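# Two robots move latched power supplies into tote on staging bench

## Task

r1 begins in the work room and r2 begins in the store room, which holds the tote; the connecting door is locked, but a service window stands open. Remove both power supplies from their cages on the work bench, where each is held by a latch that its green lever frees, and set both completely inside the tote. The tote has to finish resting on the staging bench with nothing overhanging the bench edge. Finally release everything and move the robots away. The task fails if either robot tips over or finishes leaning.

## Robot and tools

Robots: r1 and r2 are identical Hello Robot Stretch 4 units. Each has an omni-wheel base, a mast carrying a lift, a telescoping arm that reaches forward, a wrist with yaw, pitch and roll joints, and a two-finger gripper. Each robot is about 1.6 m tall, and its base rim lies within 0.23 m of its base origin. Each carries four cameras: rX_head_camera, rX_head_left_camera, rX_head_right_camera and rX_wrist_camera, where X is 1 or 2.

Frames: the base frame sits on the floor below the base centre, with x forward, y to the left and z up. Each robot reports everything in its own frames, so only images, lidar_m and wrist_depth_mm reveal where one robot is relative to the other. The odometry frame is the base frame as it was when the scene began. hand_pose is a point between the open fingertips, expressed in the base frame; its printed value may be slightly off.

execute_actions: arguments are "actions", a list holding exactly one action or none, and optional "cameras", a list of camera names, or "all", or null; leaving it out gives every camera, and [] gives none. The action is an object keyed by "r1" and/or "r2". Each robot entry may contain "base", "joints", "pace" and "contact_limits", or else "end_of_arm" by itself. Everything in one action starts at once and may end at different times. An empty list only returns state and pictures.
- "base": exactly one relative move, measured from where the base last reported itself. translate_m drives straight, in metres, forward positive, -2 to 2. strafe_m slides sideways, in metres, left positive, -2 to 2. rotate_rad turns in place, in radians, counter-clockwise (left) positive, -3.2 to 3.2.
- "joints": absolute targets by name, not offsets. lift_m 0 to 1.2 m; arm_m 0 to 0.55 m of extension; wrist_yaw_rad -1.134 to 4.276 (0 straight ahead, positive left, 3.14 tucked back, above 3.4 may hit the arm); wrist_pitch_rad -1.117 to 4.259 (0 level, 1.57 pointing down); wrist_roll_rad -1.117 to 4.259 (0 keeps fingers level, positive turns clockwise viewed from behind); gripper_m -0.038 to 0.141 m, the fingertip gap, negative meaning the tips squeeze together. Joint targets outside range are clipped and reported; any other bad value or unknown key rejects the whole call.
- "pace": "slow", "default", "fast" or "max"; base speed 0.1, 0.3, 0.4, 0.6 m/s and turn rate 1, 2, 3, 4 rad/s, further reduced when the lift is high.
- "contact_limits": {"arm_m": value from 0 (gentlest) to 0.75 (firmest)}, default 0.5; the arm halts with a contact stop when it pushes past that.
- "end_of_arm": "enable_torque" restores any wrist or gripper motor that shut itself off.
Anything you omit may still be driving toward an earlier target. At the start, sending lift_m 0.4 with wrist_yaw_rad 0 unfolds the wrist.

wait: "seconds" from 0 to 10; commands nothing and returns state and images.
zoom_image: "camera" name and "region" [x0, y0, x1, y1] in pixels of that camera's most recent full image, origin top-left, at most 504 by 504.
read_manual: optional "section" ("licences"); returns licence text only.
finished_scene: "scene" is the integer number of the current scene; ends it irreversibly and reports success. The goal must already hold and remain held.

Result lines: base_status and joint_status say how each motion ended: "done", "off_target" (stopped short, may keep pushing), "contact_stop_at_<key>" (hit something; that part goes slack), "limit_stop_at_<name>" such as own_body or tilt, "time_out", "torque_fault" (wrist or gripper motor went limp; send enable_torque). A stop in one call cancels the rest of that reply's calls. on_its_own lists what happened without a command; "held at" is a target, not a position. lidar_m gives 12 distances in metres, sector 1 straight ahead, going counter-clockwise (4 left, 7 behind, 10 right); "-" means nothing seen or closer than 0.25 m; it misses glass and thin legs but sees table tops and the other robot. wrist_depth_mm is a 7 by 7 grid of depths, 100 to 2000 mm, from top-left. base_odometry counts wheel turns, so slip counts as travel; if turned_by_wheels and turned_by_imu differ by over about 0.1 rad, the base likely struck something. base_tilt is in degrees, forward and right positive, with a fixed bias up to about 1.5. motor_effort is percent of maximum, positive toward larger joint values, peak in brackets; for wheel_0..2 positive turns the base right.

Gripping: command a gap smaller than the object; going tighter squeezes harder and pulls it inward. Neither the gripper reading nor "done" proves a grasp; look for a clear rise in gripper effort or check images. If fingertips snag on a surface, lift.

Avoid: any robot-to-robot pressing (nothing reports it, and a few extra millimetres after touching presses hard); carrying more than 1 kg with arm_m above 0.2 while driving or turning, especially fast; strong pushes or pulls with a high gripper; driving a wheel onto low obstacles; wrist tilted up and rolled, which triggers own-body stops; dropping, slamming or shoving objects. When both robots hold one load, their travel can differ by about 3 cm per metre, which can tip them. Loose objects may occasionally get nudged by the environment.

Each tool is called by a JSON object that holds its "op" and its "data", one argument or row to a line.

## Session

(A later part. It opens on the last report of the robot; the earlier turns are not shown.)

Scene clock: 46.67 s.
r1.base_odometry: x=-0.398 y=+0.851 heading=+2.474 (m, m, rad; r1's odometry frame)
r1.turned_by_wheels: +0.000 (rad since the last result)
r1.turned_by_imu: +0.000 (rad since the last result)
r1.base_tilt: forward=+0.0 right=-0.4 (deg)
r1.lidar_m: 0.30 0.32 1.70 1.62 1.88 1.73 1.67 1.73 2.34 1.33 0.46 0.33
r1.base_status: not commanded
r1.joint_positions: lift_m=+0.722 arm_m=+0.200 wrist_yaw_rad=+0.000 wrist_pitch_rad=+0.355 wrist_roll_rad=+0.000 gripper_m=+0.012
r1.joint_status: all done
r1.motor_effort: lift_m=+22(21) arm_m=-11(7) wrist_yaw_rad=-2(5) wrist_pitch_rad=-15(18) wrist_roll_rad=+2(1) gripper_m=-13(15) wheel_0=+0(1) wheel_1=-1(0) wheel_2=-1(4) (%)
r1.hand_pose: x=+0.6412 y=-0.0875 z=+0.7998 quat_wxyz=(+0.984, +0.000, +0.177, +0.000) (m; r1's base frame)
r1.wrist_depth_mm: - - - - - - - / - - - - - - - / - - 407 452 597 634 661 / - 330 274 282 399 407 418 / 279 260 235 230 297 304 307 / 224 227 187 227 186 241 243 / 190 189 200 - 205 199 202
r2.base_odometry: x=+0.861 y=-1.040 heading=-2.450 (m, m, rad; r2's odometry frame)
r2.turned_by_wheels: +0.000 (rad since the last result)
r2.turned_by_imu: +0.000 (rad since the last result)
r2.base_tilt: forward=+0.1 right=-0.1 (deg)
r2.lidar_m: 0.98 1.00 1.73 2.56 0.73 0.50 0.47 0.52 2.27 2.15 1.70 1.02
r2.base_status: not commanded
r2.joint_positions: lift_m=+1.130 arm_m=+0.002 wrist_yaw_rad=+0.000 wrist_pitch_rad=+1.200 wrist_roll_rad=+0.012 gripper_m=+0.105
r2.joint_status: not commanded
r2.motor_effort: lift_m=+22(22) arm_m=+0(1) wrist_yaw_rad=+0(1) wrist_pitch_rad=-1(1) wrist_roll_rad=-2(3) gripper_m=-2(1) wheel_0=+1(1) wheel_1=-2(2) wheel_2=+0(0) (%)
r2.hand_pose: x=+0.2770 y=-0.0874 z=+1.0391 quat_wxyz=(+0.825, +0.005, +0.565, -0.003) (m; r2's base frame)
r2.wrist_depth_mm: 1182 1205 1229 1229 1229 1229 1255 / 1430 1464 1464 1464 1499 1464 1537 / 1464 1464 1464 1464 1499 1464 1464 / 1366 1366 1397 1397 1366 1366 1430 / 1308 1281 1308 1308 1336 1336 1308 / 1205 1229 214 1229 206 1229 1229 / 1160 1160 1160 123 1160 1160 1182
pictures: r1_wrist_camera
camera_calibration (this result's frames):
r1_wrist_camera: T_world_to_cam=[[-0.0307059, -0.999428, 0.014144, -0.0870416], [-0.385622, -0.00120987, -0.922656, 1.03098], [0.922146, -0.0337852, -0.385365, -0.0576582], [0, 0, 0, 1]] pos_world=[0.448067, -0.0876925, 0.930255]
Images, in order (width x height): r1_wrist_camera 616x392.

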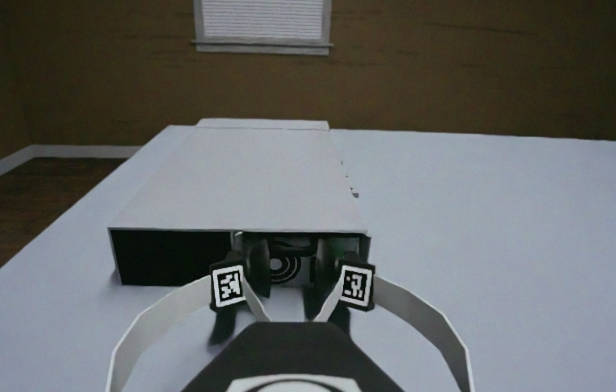

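{"op": "execute_actions", "data": {
  "actions": [
    {"r1":{"joints":{"arm_m":0.208,"gripper_m":-0.013,"lift_m":0.72},"pace":"slow"}}
  ],
  "cameras": []
}}

{"op": "execute_actions", "data": {
  "actions": [
    {"r1":{"joints":{"arm_m":0.214,"gripper_m":-0.038,"lift_m":0.718},"pace":"slow"}}
  ],
  "cameras": ["r1_wrist_camera"]
}}

{"op": "zoom_image", "data": {
  "camera": "r1_wrist_camera",
  "region": [200, 190, 400, 310]
}}

Scene clock: 48.07 s.
r1.base_odometry: x=-0.398 y=+0.851 heading=+2.474 (m, m, rad; r1's odometry frame)
r1.turned_by_wheels: +0.000 (rad since the last result)
r1.turned_by_imu: +0.000 (rad since the last result)
r1.base_tilt: forward=+0.0 right=-0.3 (deg)
r1.lidar_m: 0.30 0.32 1.67 1.63 1.87 1.74 1.66 1.73 2.38 1.34 0.47 0.33
r1.base_status: not commanded
r1.joint_positions: lift_m=+0.720 arm_m=+0.206 wrist_yaw_rad=-0.001 wrist_pitch_rad=+0.357 wrist_roll_rad=+0.000 gripper_m=-0.012
r1.joint_status: all done
r1.motor_effort: lift_m=+18(20) arm_m=+8(12) wrist_yaw_rad=+3(10) wrist_pitch_rad=-20(20) wrist_roll_rad=+1(1) gripper_m=-23(23) wheel_0=-1(1) wheel_1=-1(1) wheel_2=-2(2) (%)
r1.hand_pose: x=+0.6476 y=-0.0878 z=+0.7976 quat_wxyz=(+0.984, +0.000, +0.177, -0.001) (m; r1's base frame)
r1.wrist_depth_mm: - - - - - - - / - - - - - - - / - - 392 410 580 615 640 / - 300 268 273 392 402 410 / 272 255 226 229 282 298 300 / 219 213 187 222 183 236 238 / 186 186 196 - 201 196 198
r2.base_odometry: x=+0.861 y=-1.040 heading=-2.450 (m, m, rad; r2's odometry frame)
r2.turned_by_wheels: +0.000 (rad since the last result)
r2.turned_by_imu: +0.000 (rad since the last result)
r2.base_tilt: forward=+0.1 right=-0.2 (deg)
r2.lidar_m: 0.98 1.03 1.75 2.57 0.71 0.50 0.48 0.49 2.23 2.14 1.71 1.04
r2.base_status: not commanded
r2.joint_positions: lift_m=+1.130 arm_m=+0.002 wrist_yaw_rad=+0.000 wrist_pitch_rad=+1.200 wrist_roll_rad=+0.012 gripper_m=+0.105
r2.joint_status: not commanded
r2.motor_effort: lift_m=+22(22) arm_m=+0(1) wrist_yaw_rad=-1(1) wrist_pitch_rad=-2(1) wrist_roll_rad=-3(4) gripper_m=-1(1) wheel_0=+1(1) wheel_1=-1(1) wheel_2=+0(0) (%)
r2.hand_pose: x=+0.2770 y=-0.0874 z=+1.0391 quat_wxyz=(+0.825, +0.005, +0.565, -0.003) (m; r2's base frame)
r2.wrist_depth_mm: 1205 1205 1205 1229 1255 1255 1255 / 1464 1430 1499 1430 1464 1537 1537 / 1464 1499 1499 1464 1464 1499 1464 / 1366 1397 1397 1366 1397 1366 1366 / 1308 1308 1308 1308 1308 1308 1308 / 1229 1229 215 1229 207 1229 1229 / 1160 1138 1160 123 1160 1138 1160
pictures: none
No camera images: the call's "cameras" was empty. Leave "cameras" out to get every camera's image.

Scene clock: 49.20 s.
r1.base_odometry: x=-0.398 y=+0.851 heading=+2.474 (m, m, rad; r1's odometry frame)
r1.turned_by_wheels: +0.000 (rad since the last result)
r1.turned_by_imu: +0.000 (rad since the last result)
r1.base_tilt: forward=+0.0 right=-0.4 (deg)
r1.lidar_m: 0.31 0.34 1.68 1.61 1.86 1.73 1.65 1.73 2.41 1.31 0.47 0.31
r1.base_status: not commanded
r1.joint_positions: lift_m=+0.718 arm_m=+0.212 wrist_yaw_rad=-0.002 wrist_pitch_rad=+0.358 wrist_roll_rad=+0.000 gripper_m=-0.037
r1.joint_status: all done
r1.on_its_own: wrist_pitch_rad is at rest, and its effort (-24) is outside its rest range (-23 to +23)
r1.motor_effort: lift_m=+19(18) arm_m=+9(12) wrist_yaw_rad=+3(14) wrist_pitch_rad=-24(24) wrist_roll_rad=-1(0) gripper_m=-26(28) wheel_0=+0(1) wheel_1=+0(1) wheel_2=-3(4) (%)
r1.hand_pose: x=+0.6533 y=-0.0879 z=+0.7953 quat_wxyz=(+0.984, +0.000, +0.178, -0.001) (m; r1's base frame)
r1.wrist_depth_mm: - - - - - - - / - - - - - - - / - - 382 402 574 597 634 / - 274 260 268 382 394 407 / 268 250 220 224 277 293 296 / 217 163 195 221 183 231 233 / 182 182 193 - 199 192 195
r2.base_odometry: x=+0.861 y=-1.040 heading=-2.450 (m, m, rad; r2's odometry frame)
r2.turned_by_wheels: +0.000 (rad since the last result)
r2.turned_by_imu: +0.000 (rad since the last result)
r2.base_tilt: forward=+0.2 right=-0.2 (deg)
r2.lidar_m: 0.97 1.00 1.76 2.55 0.71 0.51 0.46 0.49 2.27 2.16 1.71 0.99
r2.base_status: not commanded
r2.joint_positions: lift_m=+1.130 arm_m=+0.002 wrist_yaw_rad=+0.000 wrist_pitch_rad=+1.200 wrist_roll_rad=+0.012 gripper_m=+0.105
r2.joint_status: not commanded
r2.motor_effort: lift_m=+22(22) arm_m=+0(0) wrist_yaw_rad=+0(0) wrist_pitch_rad=-2(1) wrist_roll_rad=-1(2) gripper_m=+0(1) wheel_0=+1(1) wheel_1=-1(1) wheel_2=+0(0) (%)
r2.hand_pose: x=+0.2770 y=-0.0874 z=+1.0391 quat_wxyz=(+0.825, +0.005, +0.565, -0.003) (m; r2's base frame)
r2.wrist_depth_mm: 1182 1205 1229 1229 1229 1255 1229 / 1464 1499 1499 1464 1499 1537 1499 / 1464 1464 1464 1464 1464 1464 1499 / 1397 1366 1397 1397 1397 1430 1397 / 1308 1308 1308 1308 1281 1308 1336 / 1229 1229 214 1229 207 1255 1229 / 1160 1138 1160 123 1160 1160 1182
pictures: r1_wrist_camera
camera_calibration (this result's frames):
r1_wrist_camera: T_world_to_cam=[[-0.0319421, -0.999385, 0.0144336, -0.0863909], [-0.388333, -0.000897224, -0.921519, 1.03237], [0.920965, -0.0350403, -0.388066, -0.0677468], [0, 0, 0, 1]] pos_world=[0.460535, -0.0877854, 0.926301]
Images, in order (width x height): r1_wrist_camera 616x392.

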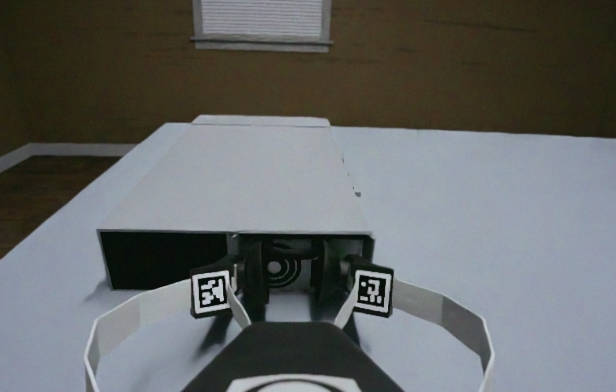

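Region (200, 190, 400, 310) of r1_wrist_camera's 616x392 image, scaled by 2.520; it fills the top 302 rows of this view, and the rest is white.

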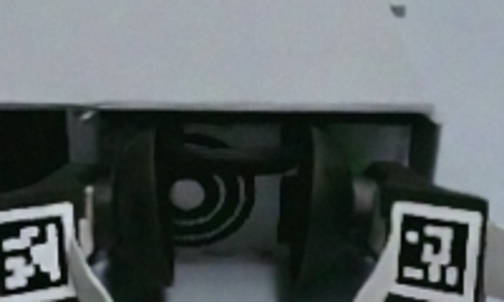

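{"op": "execute_actions", "data": {
  "actions": [
    {"r1":{"joints":{"arm_m":0.206},"pace":"slow"}}
  ],
  "cameras": ["r1_wrist_camera"]
}}

{"op": "zoom_image", "data": {
  "camera": "r1_wrist_camera",
  "region": [200, 190, 400, 310]
}}

Scene clock: 50.27 s.
r1.base_odometry: x=-0.398 y=+0.851 heading=+2.474 (m, m, rad; r1's odometry frame)
r1.turned_by_wheels: +0.000 (rad since the last result)
r1.turned_by_imu: +0.000 (rad since the last result)
r1.base_tilt: forward=+0.0 right=-0.4 (deg)
r1.lidar_m: 0.30 0.33 1.68 1.63 1.88 1.76 1.65 1.72 2.36 1.34 0.46 0.33
r1.base_status: not commanded
r1.joint_positions: lift_m=+0.718 arm_m=+0.209 wrist_yaw_rad=+0.004 wrist_pitch_rad=+0.354 wrist_roll_rad=+0.000 gripper_m=-0.037
r1.joint_status: all done
r1.motor_effort: lift_m=+20(19) arm_m=-14(14) wrist_yaw_rad=-12(12) wrist_pitch_rad=-11(24) wrist_roll_rad=+0(1) gripper_m=-31(31) wheel_0=-2(3) wheel_1=-2(2) wheel_2=+4(4) (%)
r1.hand_pose: x=+0.6504 y=-0.0864 z=+0.7963 quat_wxyz=(+0.984, -0.001, +0.176, +0.002) (m; r1's base frame)
r1.wrist_depth_mm: - - - - - - - / - - - - - - - / - - 397 407 585 615 654 / - 300 266 271 392 402 410 / 272 253 224 226 279 297 300 / 218 208 183 222 183 236 236 / 185 185 195 - 201 195 198
r2.base_odometry: x=+0.861 y=-1.040 heading=-2.450 (m, m, rad; r2's odometry frame)
r2.turned_by_wheels: +0.000 (rad since the last result)
r2.turned_by_imu: +0.000 (rad since the last result)
r2.base_tilt: forward=+0.1 right=-0.2 (deg)
r2.lidar_m: 0.98 1.03 1.76 2.56 0.74 0.51 0.48 0.51 2.23 2.15 1.72 1.04
r2.base_status: not commanded
r2.joint_positions: lift_m=+1.130 arm_m=+0.002 wrist_yaw_rad=+0.000 wrist_pitch_rad=+1.200 wrist_roll_rad=+0.012 gripper_m=+0.105
r2.joint_status: not commanded
r2.motor_effort: lift_m=+22(22) arm_m=-1(0) wrist_yaw_rad=+0(0) wrist_pitch_rad=-2(1) wrist_roll_rad=+0(3) gripper_m=-1(1) wheel_0=+1(1) wheel_1=-1(1) wheel_2=+0(0) (%)
r2.hand_pose: x=+0.2770 y=-0.0874 z=+1.0391 quat_wxyz=(+0.825, +0.005, +0.565, -0.003) (m; r2's base frame)
r2.wrist_depth_mm: 1205 1205 1229 1255 1229 1229 1255 / 1464 1464 1464 1499 1499 1499 1499 / 1464 1499 1499 1464 1499 1464 1499 / 1366 1366 1397 1397 1397 1366 1366 / 1281 1281 1308 1308 1308 1308 1308 / 1205 1229 215 1229 207 1229 1229 / 1160 1160 1160 123 1160 1160 1160
pictures: r1_wrist_camera
camera_calibration (this result's frames):
r1_wrist_camera: T_world_to_cam=[[-0.0265401, -0.999545, 0.0143023, -0.0884428], [-0.384365, -0.00300379, -0.923176, 1.03079], [0.922799, -0.0299985, -0.384111, -0.0685293], [0, 0, 0, 1]] pos_world=[0.457091, -0.0873621, 0.926541]
Images, in order (width x height): r1_wrist_camera 616x392.

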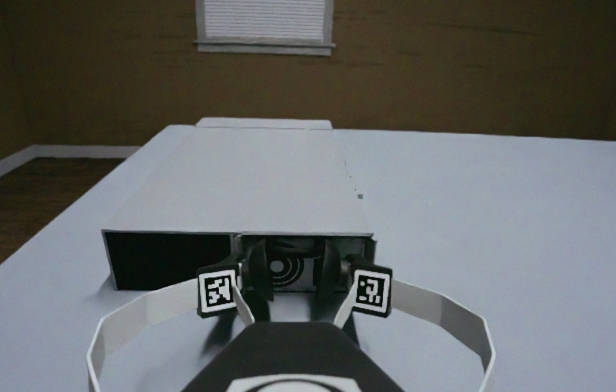

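Region (200, 190, 400, 310) of r1_wrist_camera's 616x392 image, scaled by 2.520; it fills the top 302 rows of this view, and the rest is white.

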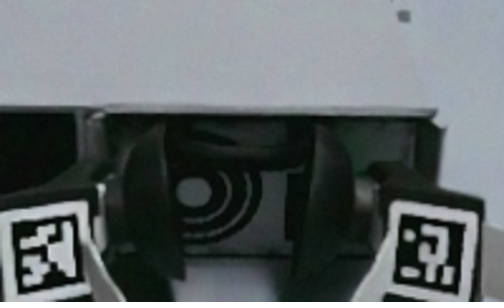

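{"op": "execute_actions", "data": {
  "actions": [
    {"r1":{"joints":{"arm_m":0.202},"pace":"slow"}}
  ],
  "cameras": ["r1_wrist_camera"]
}}

{"op": "zoom_image", "data": {
  "camera": "r1_wrist_camera",
  "region": [200, 190, 400, 310]
}}

Scene clock: 51.07 s.
r1.base_odometry: x=-0.398 y=+0.851 heading=+2.474 (m, m, rad; r1's odometry frame)
r1.turned_by_wheels: +0.000 (rad since the last result)
r1.turned_by_imu: +0.000 (rad since the last result)
r1.base_tilt: forward=-0.1 right=-0.4 (deg)
r1.lidar_m: 0.29 0.33 1.68 1.63 1.89 1.75 1.65 1.75 2.39 1.34 0.49 0.31
r1.base_status: not commanded
r1.joint_positions: lift_m=+0.718 arm_m=+0.205 wrist_yaw_rad=+0.005 wrist_pitch_rad=+0.352 wrist_roll_rad=+0.000 gripper_m=-0.037
r1.joint_status: all done
r1.on_its_own: wrist_yaw_rad is at rest, and its effort (-16) is outside its rest range (-13 to +13)
r1.motor_effort: lift_m=+20(20) arm_m=-15(14) wrist_yaw_rad=-16(16) wrist_pitch_rad=-7(11) wrist_roll_rad=+2(2) gripper_m=-32(32) wheel_0=-3(3) wheel_1=-2(2) wheel_2=+5(5) (%)
r1.hand_pose: x=+0.6467 y=-0.0862 z=+0.7967 quat_wxyz=(+0.985, -0.001, +0.175, +0.002) (m; r1's base frame)
r1.wrist_depth_mm: - - - - - - - / - - - - - - - / - - 399 413 603 627 - / - 325 268 274 394 404 413 / 273 257 224 226 279 300 300 / 221 208 183 223 184 237 236 / 186 186 195 - 202 195 199
r2.base_odometry: x=+0.861 y=-1.040 heading=-2.450 (m, m, rad; r2's odometry frame)
r2.turned_by_wheels: +0.000 (rad since the last result)
r2.turned_by_imu: +0.000 (rad since the last result)
r2.base_tilt: forward=+0.1 right=-0.2 (deg)
r2.lidar_m: 0.98 1.01 1.74 2.56 0.73 0.53 0.47 0.51 2.25 2.16 1.71 1.01
r2.base_status: not commanded
r2.joint_positions: lift_m=+1.130 arm_m=+0.002 wrist_yaw_rad=+0.000 wrist_pitch_rad=+1.200 wrist_roll_rad=+0.012 gripper_m=+0.105
r2.joint_status: not commanded
r2.motor_effort: lift_m=+22(22) arm_m=+0(0) wrist_yaw_rad=+0(1) wrist_pitch_rad=-2(2) wrist_roll_rad=-2(2) gripper_m=-1(2) wheel_0=+1(1) wheel_1=-1(1) wheel_2=-1(0) (%)
r2.hand_pose: x=+0.2770 y=-0.0874 z=+1.0391 quat_wxyz=(+0.825, +0.005, +0.565, -0.003) (m; r2's base frame)
r2.wrist_depth_mm: 1205 1229 1229 1229 1229 1255 1255 / 1464 1499 1464 1499 1499 1499 1499 / 1464 1499 1464 1464 1464 1499 1537 / 1397 1397 1366 1397 1366 1397 1397 / 1308 1308 1281 1308 1308 1281 1281 / 1229 1229 215 1255 207 1229 1229 / 1160 1160 1160 123 1160 1138 1182
pictures: r1_wrist_camera
camera_calibration (this result's frames):
r1_wrist_camera: T_world_to_cam=[[-0.025798, -0.999565, 0.0142623, -0.0887898], [-0.383154, -0.00329063, -0.923679, 1.02926], [0.923324, -0.0292937, -0.382902, -0.0661864], [0, 0, 0, 1]] pos_world=[0.453186, -0.0873031, 0.92663]
Images, in order (width x height): r1_wrist_camera 616x392.

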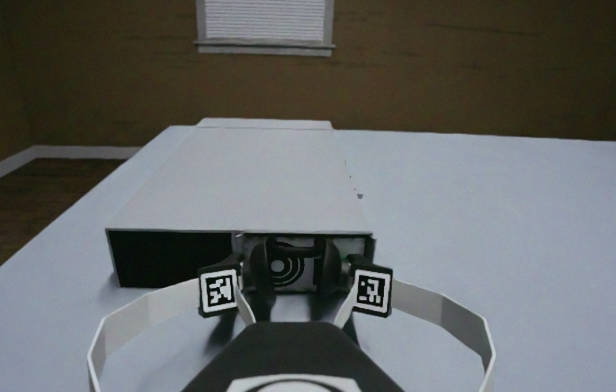

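Region (200, 190, 400, 310) of r1_wrist_camera's 616x392 image, scaled by 2.520; it fills the top 302 rows of this view, and the rest is white.

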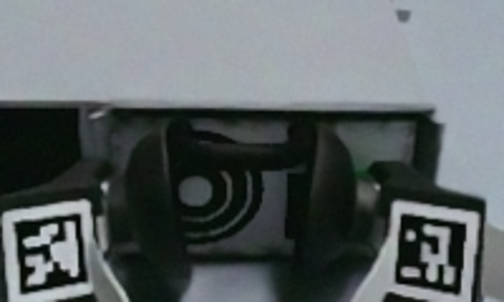

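The PSU is moving with the gripper. Another small step.

{"op": "execute_actions", "data": {
  "actions": [
    {"r1":{"joints":{"arm_m":0.198},"pace":"slow"}}
  ],
  "cameras": []
}}

{"op": "execute_actions", "data": {
  "actions": [
    {"r1":{"joints":{"arm_m":0.194},"pace":"slow"}}
  ],
  "cameras": ["r1_wrist_camera"]
}}

Scene clock: 51.90 s.
r1.base_odometry: x=-0.398 y=+0.851 heading=+2.474 (m, m, rad; r1's odometry frame)
r1.turned_by_wheels: +0.000 (rad since the last result)
r1.turned_by_imu: +0.000 (rad since the last result)
r1.base_tilt: forward=+0.0 right=-0.4 (deg)
r1.lidar_m: 0.32 0.33 1.70 1.61 1.88 1.73 1.65 1.73 2.38 1.32 0.48 0.30
r1.base_status: not commanded
r1.joint_positions: lift_m=+0.718 arm_m=+0.200 wrist_yaw_rad=+0.000 wrist_pitch_rad=+0.357 wrist_roll_rad=+0.000 gripper_m=-0.037
r1.joint_status: all done
r1.motor_effort: lift_m=+20(20) arm_m=-9(15) wrist_yaw_rad=-1(14) wrist_pitch_rad=-20(21) wrist_roll_rad=+0(1) gripper_m=-27(33) wheel_0=-1(3) wheel_1=-1(2) wheel_2=+1(5) (%)
r1.hand_pose: x=+0.6409 y=-0.0875 z=+0.7955 quat_wxyz=(+0.984, +0.000, +0.177, +0.000) (m; r1's base frame)
r1.wrist_depth_mm: - - - - - - - / - - - - - - - / - - 387 402 574 603 621 / - 296 264 268 384 397 407 / 271 260 236 226 276 293 296 / 218 204 181 220 184 234 234 / 184 184 193 - 200 192 196
r2.base_odometry: x=+0.861 y=-1.040 heading=-2.450 (m, m, rad; r2's odometry frame)
r2.turned_by_wheels: +0.000 (rad since the last result)
r2.turned_by_imu: +0.000 (rad since the last result)
r2.base_tilt: forward=+0.2 right=-0.2 (deg)
r2.lidar_m: 0.98 1.03 1.74 2.54 0.74 0.50 0.47 0.50 2.22 2.14 1.68 1.02
r2.base_status: not commanded
r2.joint_positions: lift_m=+1.130 arm_m=+0.002 wrist_yaw_rad=+0.000 wrist_pitch_rad=+1.200 wrist_roll_rad=+0.012 gripper_m=+0.105
r2.joint_status: not commanded
r2.motor_effort: lift_m=+22(22) arm_m=+0(0) wrist_yaw_rad=-1(0) wrist_pitch_rad=-2(1) wrist_roll_rad=-2(1) gripper_m=-1(1) wheel_0=+1(1) wheel_1=-1(1) wheel_2=+0(0) (%)
r2.hand_pose: x=+0.2770 y=-0.0874 z=+1.0391 quat_wxyz=(+0.825, +0.005, +0.565, -0.003) (m; r2's base frame)
r2.wrist_depth_mm: 1229 1229 1205 1229 1255 1255 1255 / 1464 1464 1464 1430 1464 1499 1537 / 1499 1430 1499 1499 1499 1499 1464 / 1336 1397 1397 1366 1397 1397 1397 / 1281 1281 1308 1308 1308 1308 1281 / 1229 1205 214 1229 208 1229 1229 / 1160 1138 1160 123 1160 1138 1182
pictures: none
No camera images: the call's "cameras" was empty. Leave "cameras" out to get every camera's image.

Scene clock: 52.60 s.
r1.base_odometry: x=-0.398 y=+0.851 heading=+2.474 (m, m, rad; r1's odometry frame)
r1.turned_by_wheels: +0.000 (rad since the last result)
r1.turned_by_imu: +0.000 (rad since the last result)
r1.base_tilt: forward=+0.0 right=-0.3 (deg)
r1.lidar_m: 0.29 0.32 1.69 1.62 1.87 1.73 1.64 1.73 2.37 1.35 0.47 0.34
r1.base_status: not commanded
r1.joint_positions: lift_m=+0.718 arm_m=+0.196 wrist_yaw_rad=+0.000 wrist_pitch_rad=+0.357 wrist_roll_rad=+0.000 gripper_m=-0.037
r1.joint_status: all done
r1.motor_effort: lift_m=+19(20) arm_m=-10(10) wrist_yaw_rad=-1(2) wrist_pitch_rad=-21(20) wrist_roll_rad=+1(1) gripper_m=-28(27) wheel_0=-1(1) wheel_1=-1(1) wheel_2=+1(0) (%)
r1.hand_pose: x=+0.6369 y=-0.0875 z=+0.7955 quat_wxyz=(+0.984, +0.000, +0.177, +0.000) (m; r1's base frame)
r1.wrist_depth_mm: - - - - - - - / - - - - - - - / - - 384 402 580 597 634 / - 297 264 268 384 392 404 / 271 262 239 227 279 296 297 / 217 203 180 221 183 233 235 / 184 183 193 - 198 193 196
r2.base_odometry: x=+0.861 y=-1.040 heading=-2.450 (m, m, rad; r2's odometry frame)
r2.turned_by_wheels: +0.000 (rad since the last result)
r2.turned_by_imu: +0.000 (rad since the last result)
r2.base_tilt: forward=+0.2 right=-0.2 (deg)
r2.lidar_m: 0.98 1.03 1.70 2.55 0.71 0.52 0.49 0.50 2.29 2.16 1.69 1.03
r2.base_status: not commanded
r2.joint_positions: lift_m=+1.130 arm_m=+0.002 wrist_yaw_rad=+0.000 wrist_pitch_rad=+1.200 wrist_roll_rad=+0.012 gripper_m=+0.105
r2.joint_status: not commanded
r2.motor_effort: lift_m=+22(22) arm_m=+0(0) wrist_yaw_rad=+0(1) wrist_pitch_rad=-2(2) wrist_roll_rad=-3(3) gripper_m=-1(2) wheel_0=+1(1) wheel_1=-1(1) wheel_2=+0(0) (%)
r2.hand_pose: x=+0.2770 y=-0.0874 z=+1.0391 quat_wxyz=(+0.825, +0.005, +0.565, -0.003) (m; r2's base frame)
r2.wrist_depth_mm: 1229 1205 1229 1229 1229 1229 1255 / 1464 1430 1464 1499 1499 1499 1499 / 1499 1464 1464 1499 1430 1464 1499 / 1397 1397 1397 1397 1430 1366 1397 / 1308 1308 1336 1308 1308 1308 1308 / 1205 1229 214 1255 207 1229 1229 / 1160 1160 1160 123 1160 1160 1160
pictures: r1_wrist_camera
camera_calibration (this result's frames):
r1_wrist_camera: T_world_to_cam=[[-0.0305812, -0.999429, 0.0143921, -0.0873823], [-0.38712, -0.00143212, -0.922028, 1.02581], [0.921522, -0.0337682, -0.386855, -0.0537611], [0, 0, 0, 1]] pos_world=[0.443981, -0.0876787, 0.926286]
Images, in order (width x height): r1_wrist_camera 616x392.

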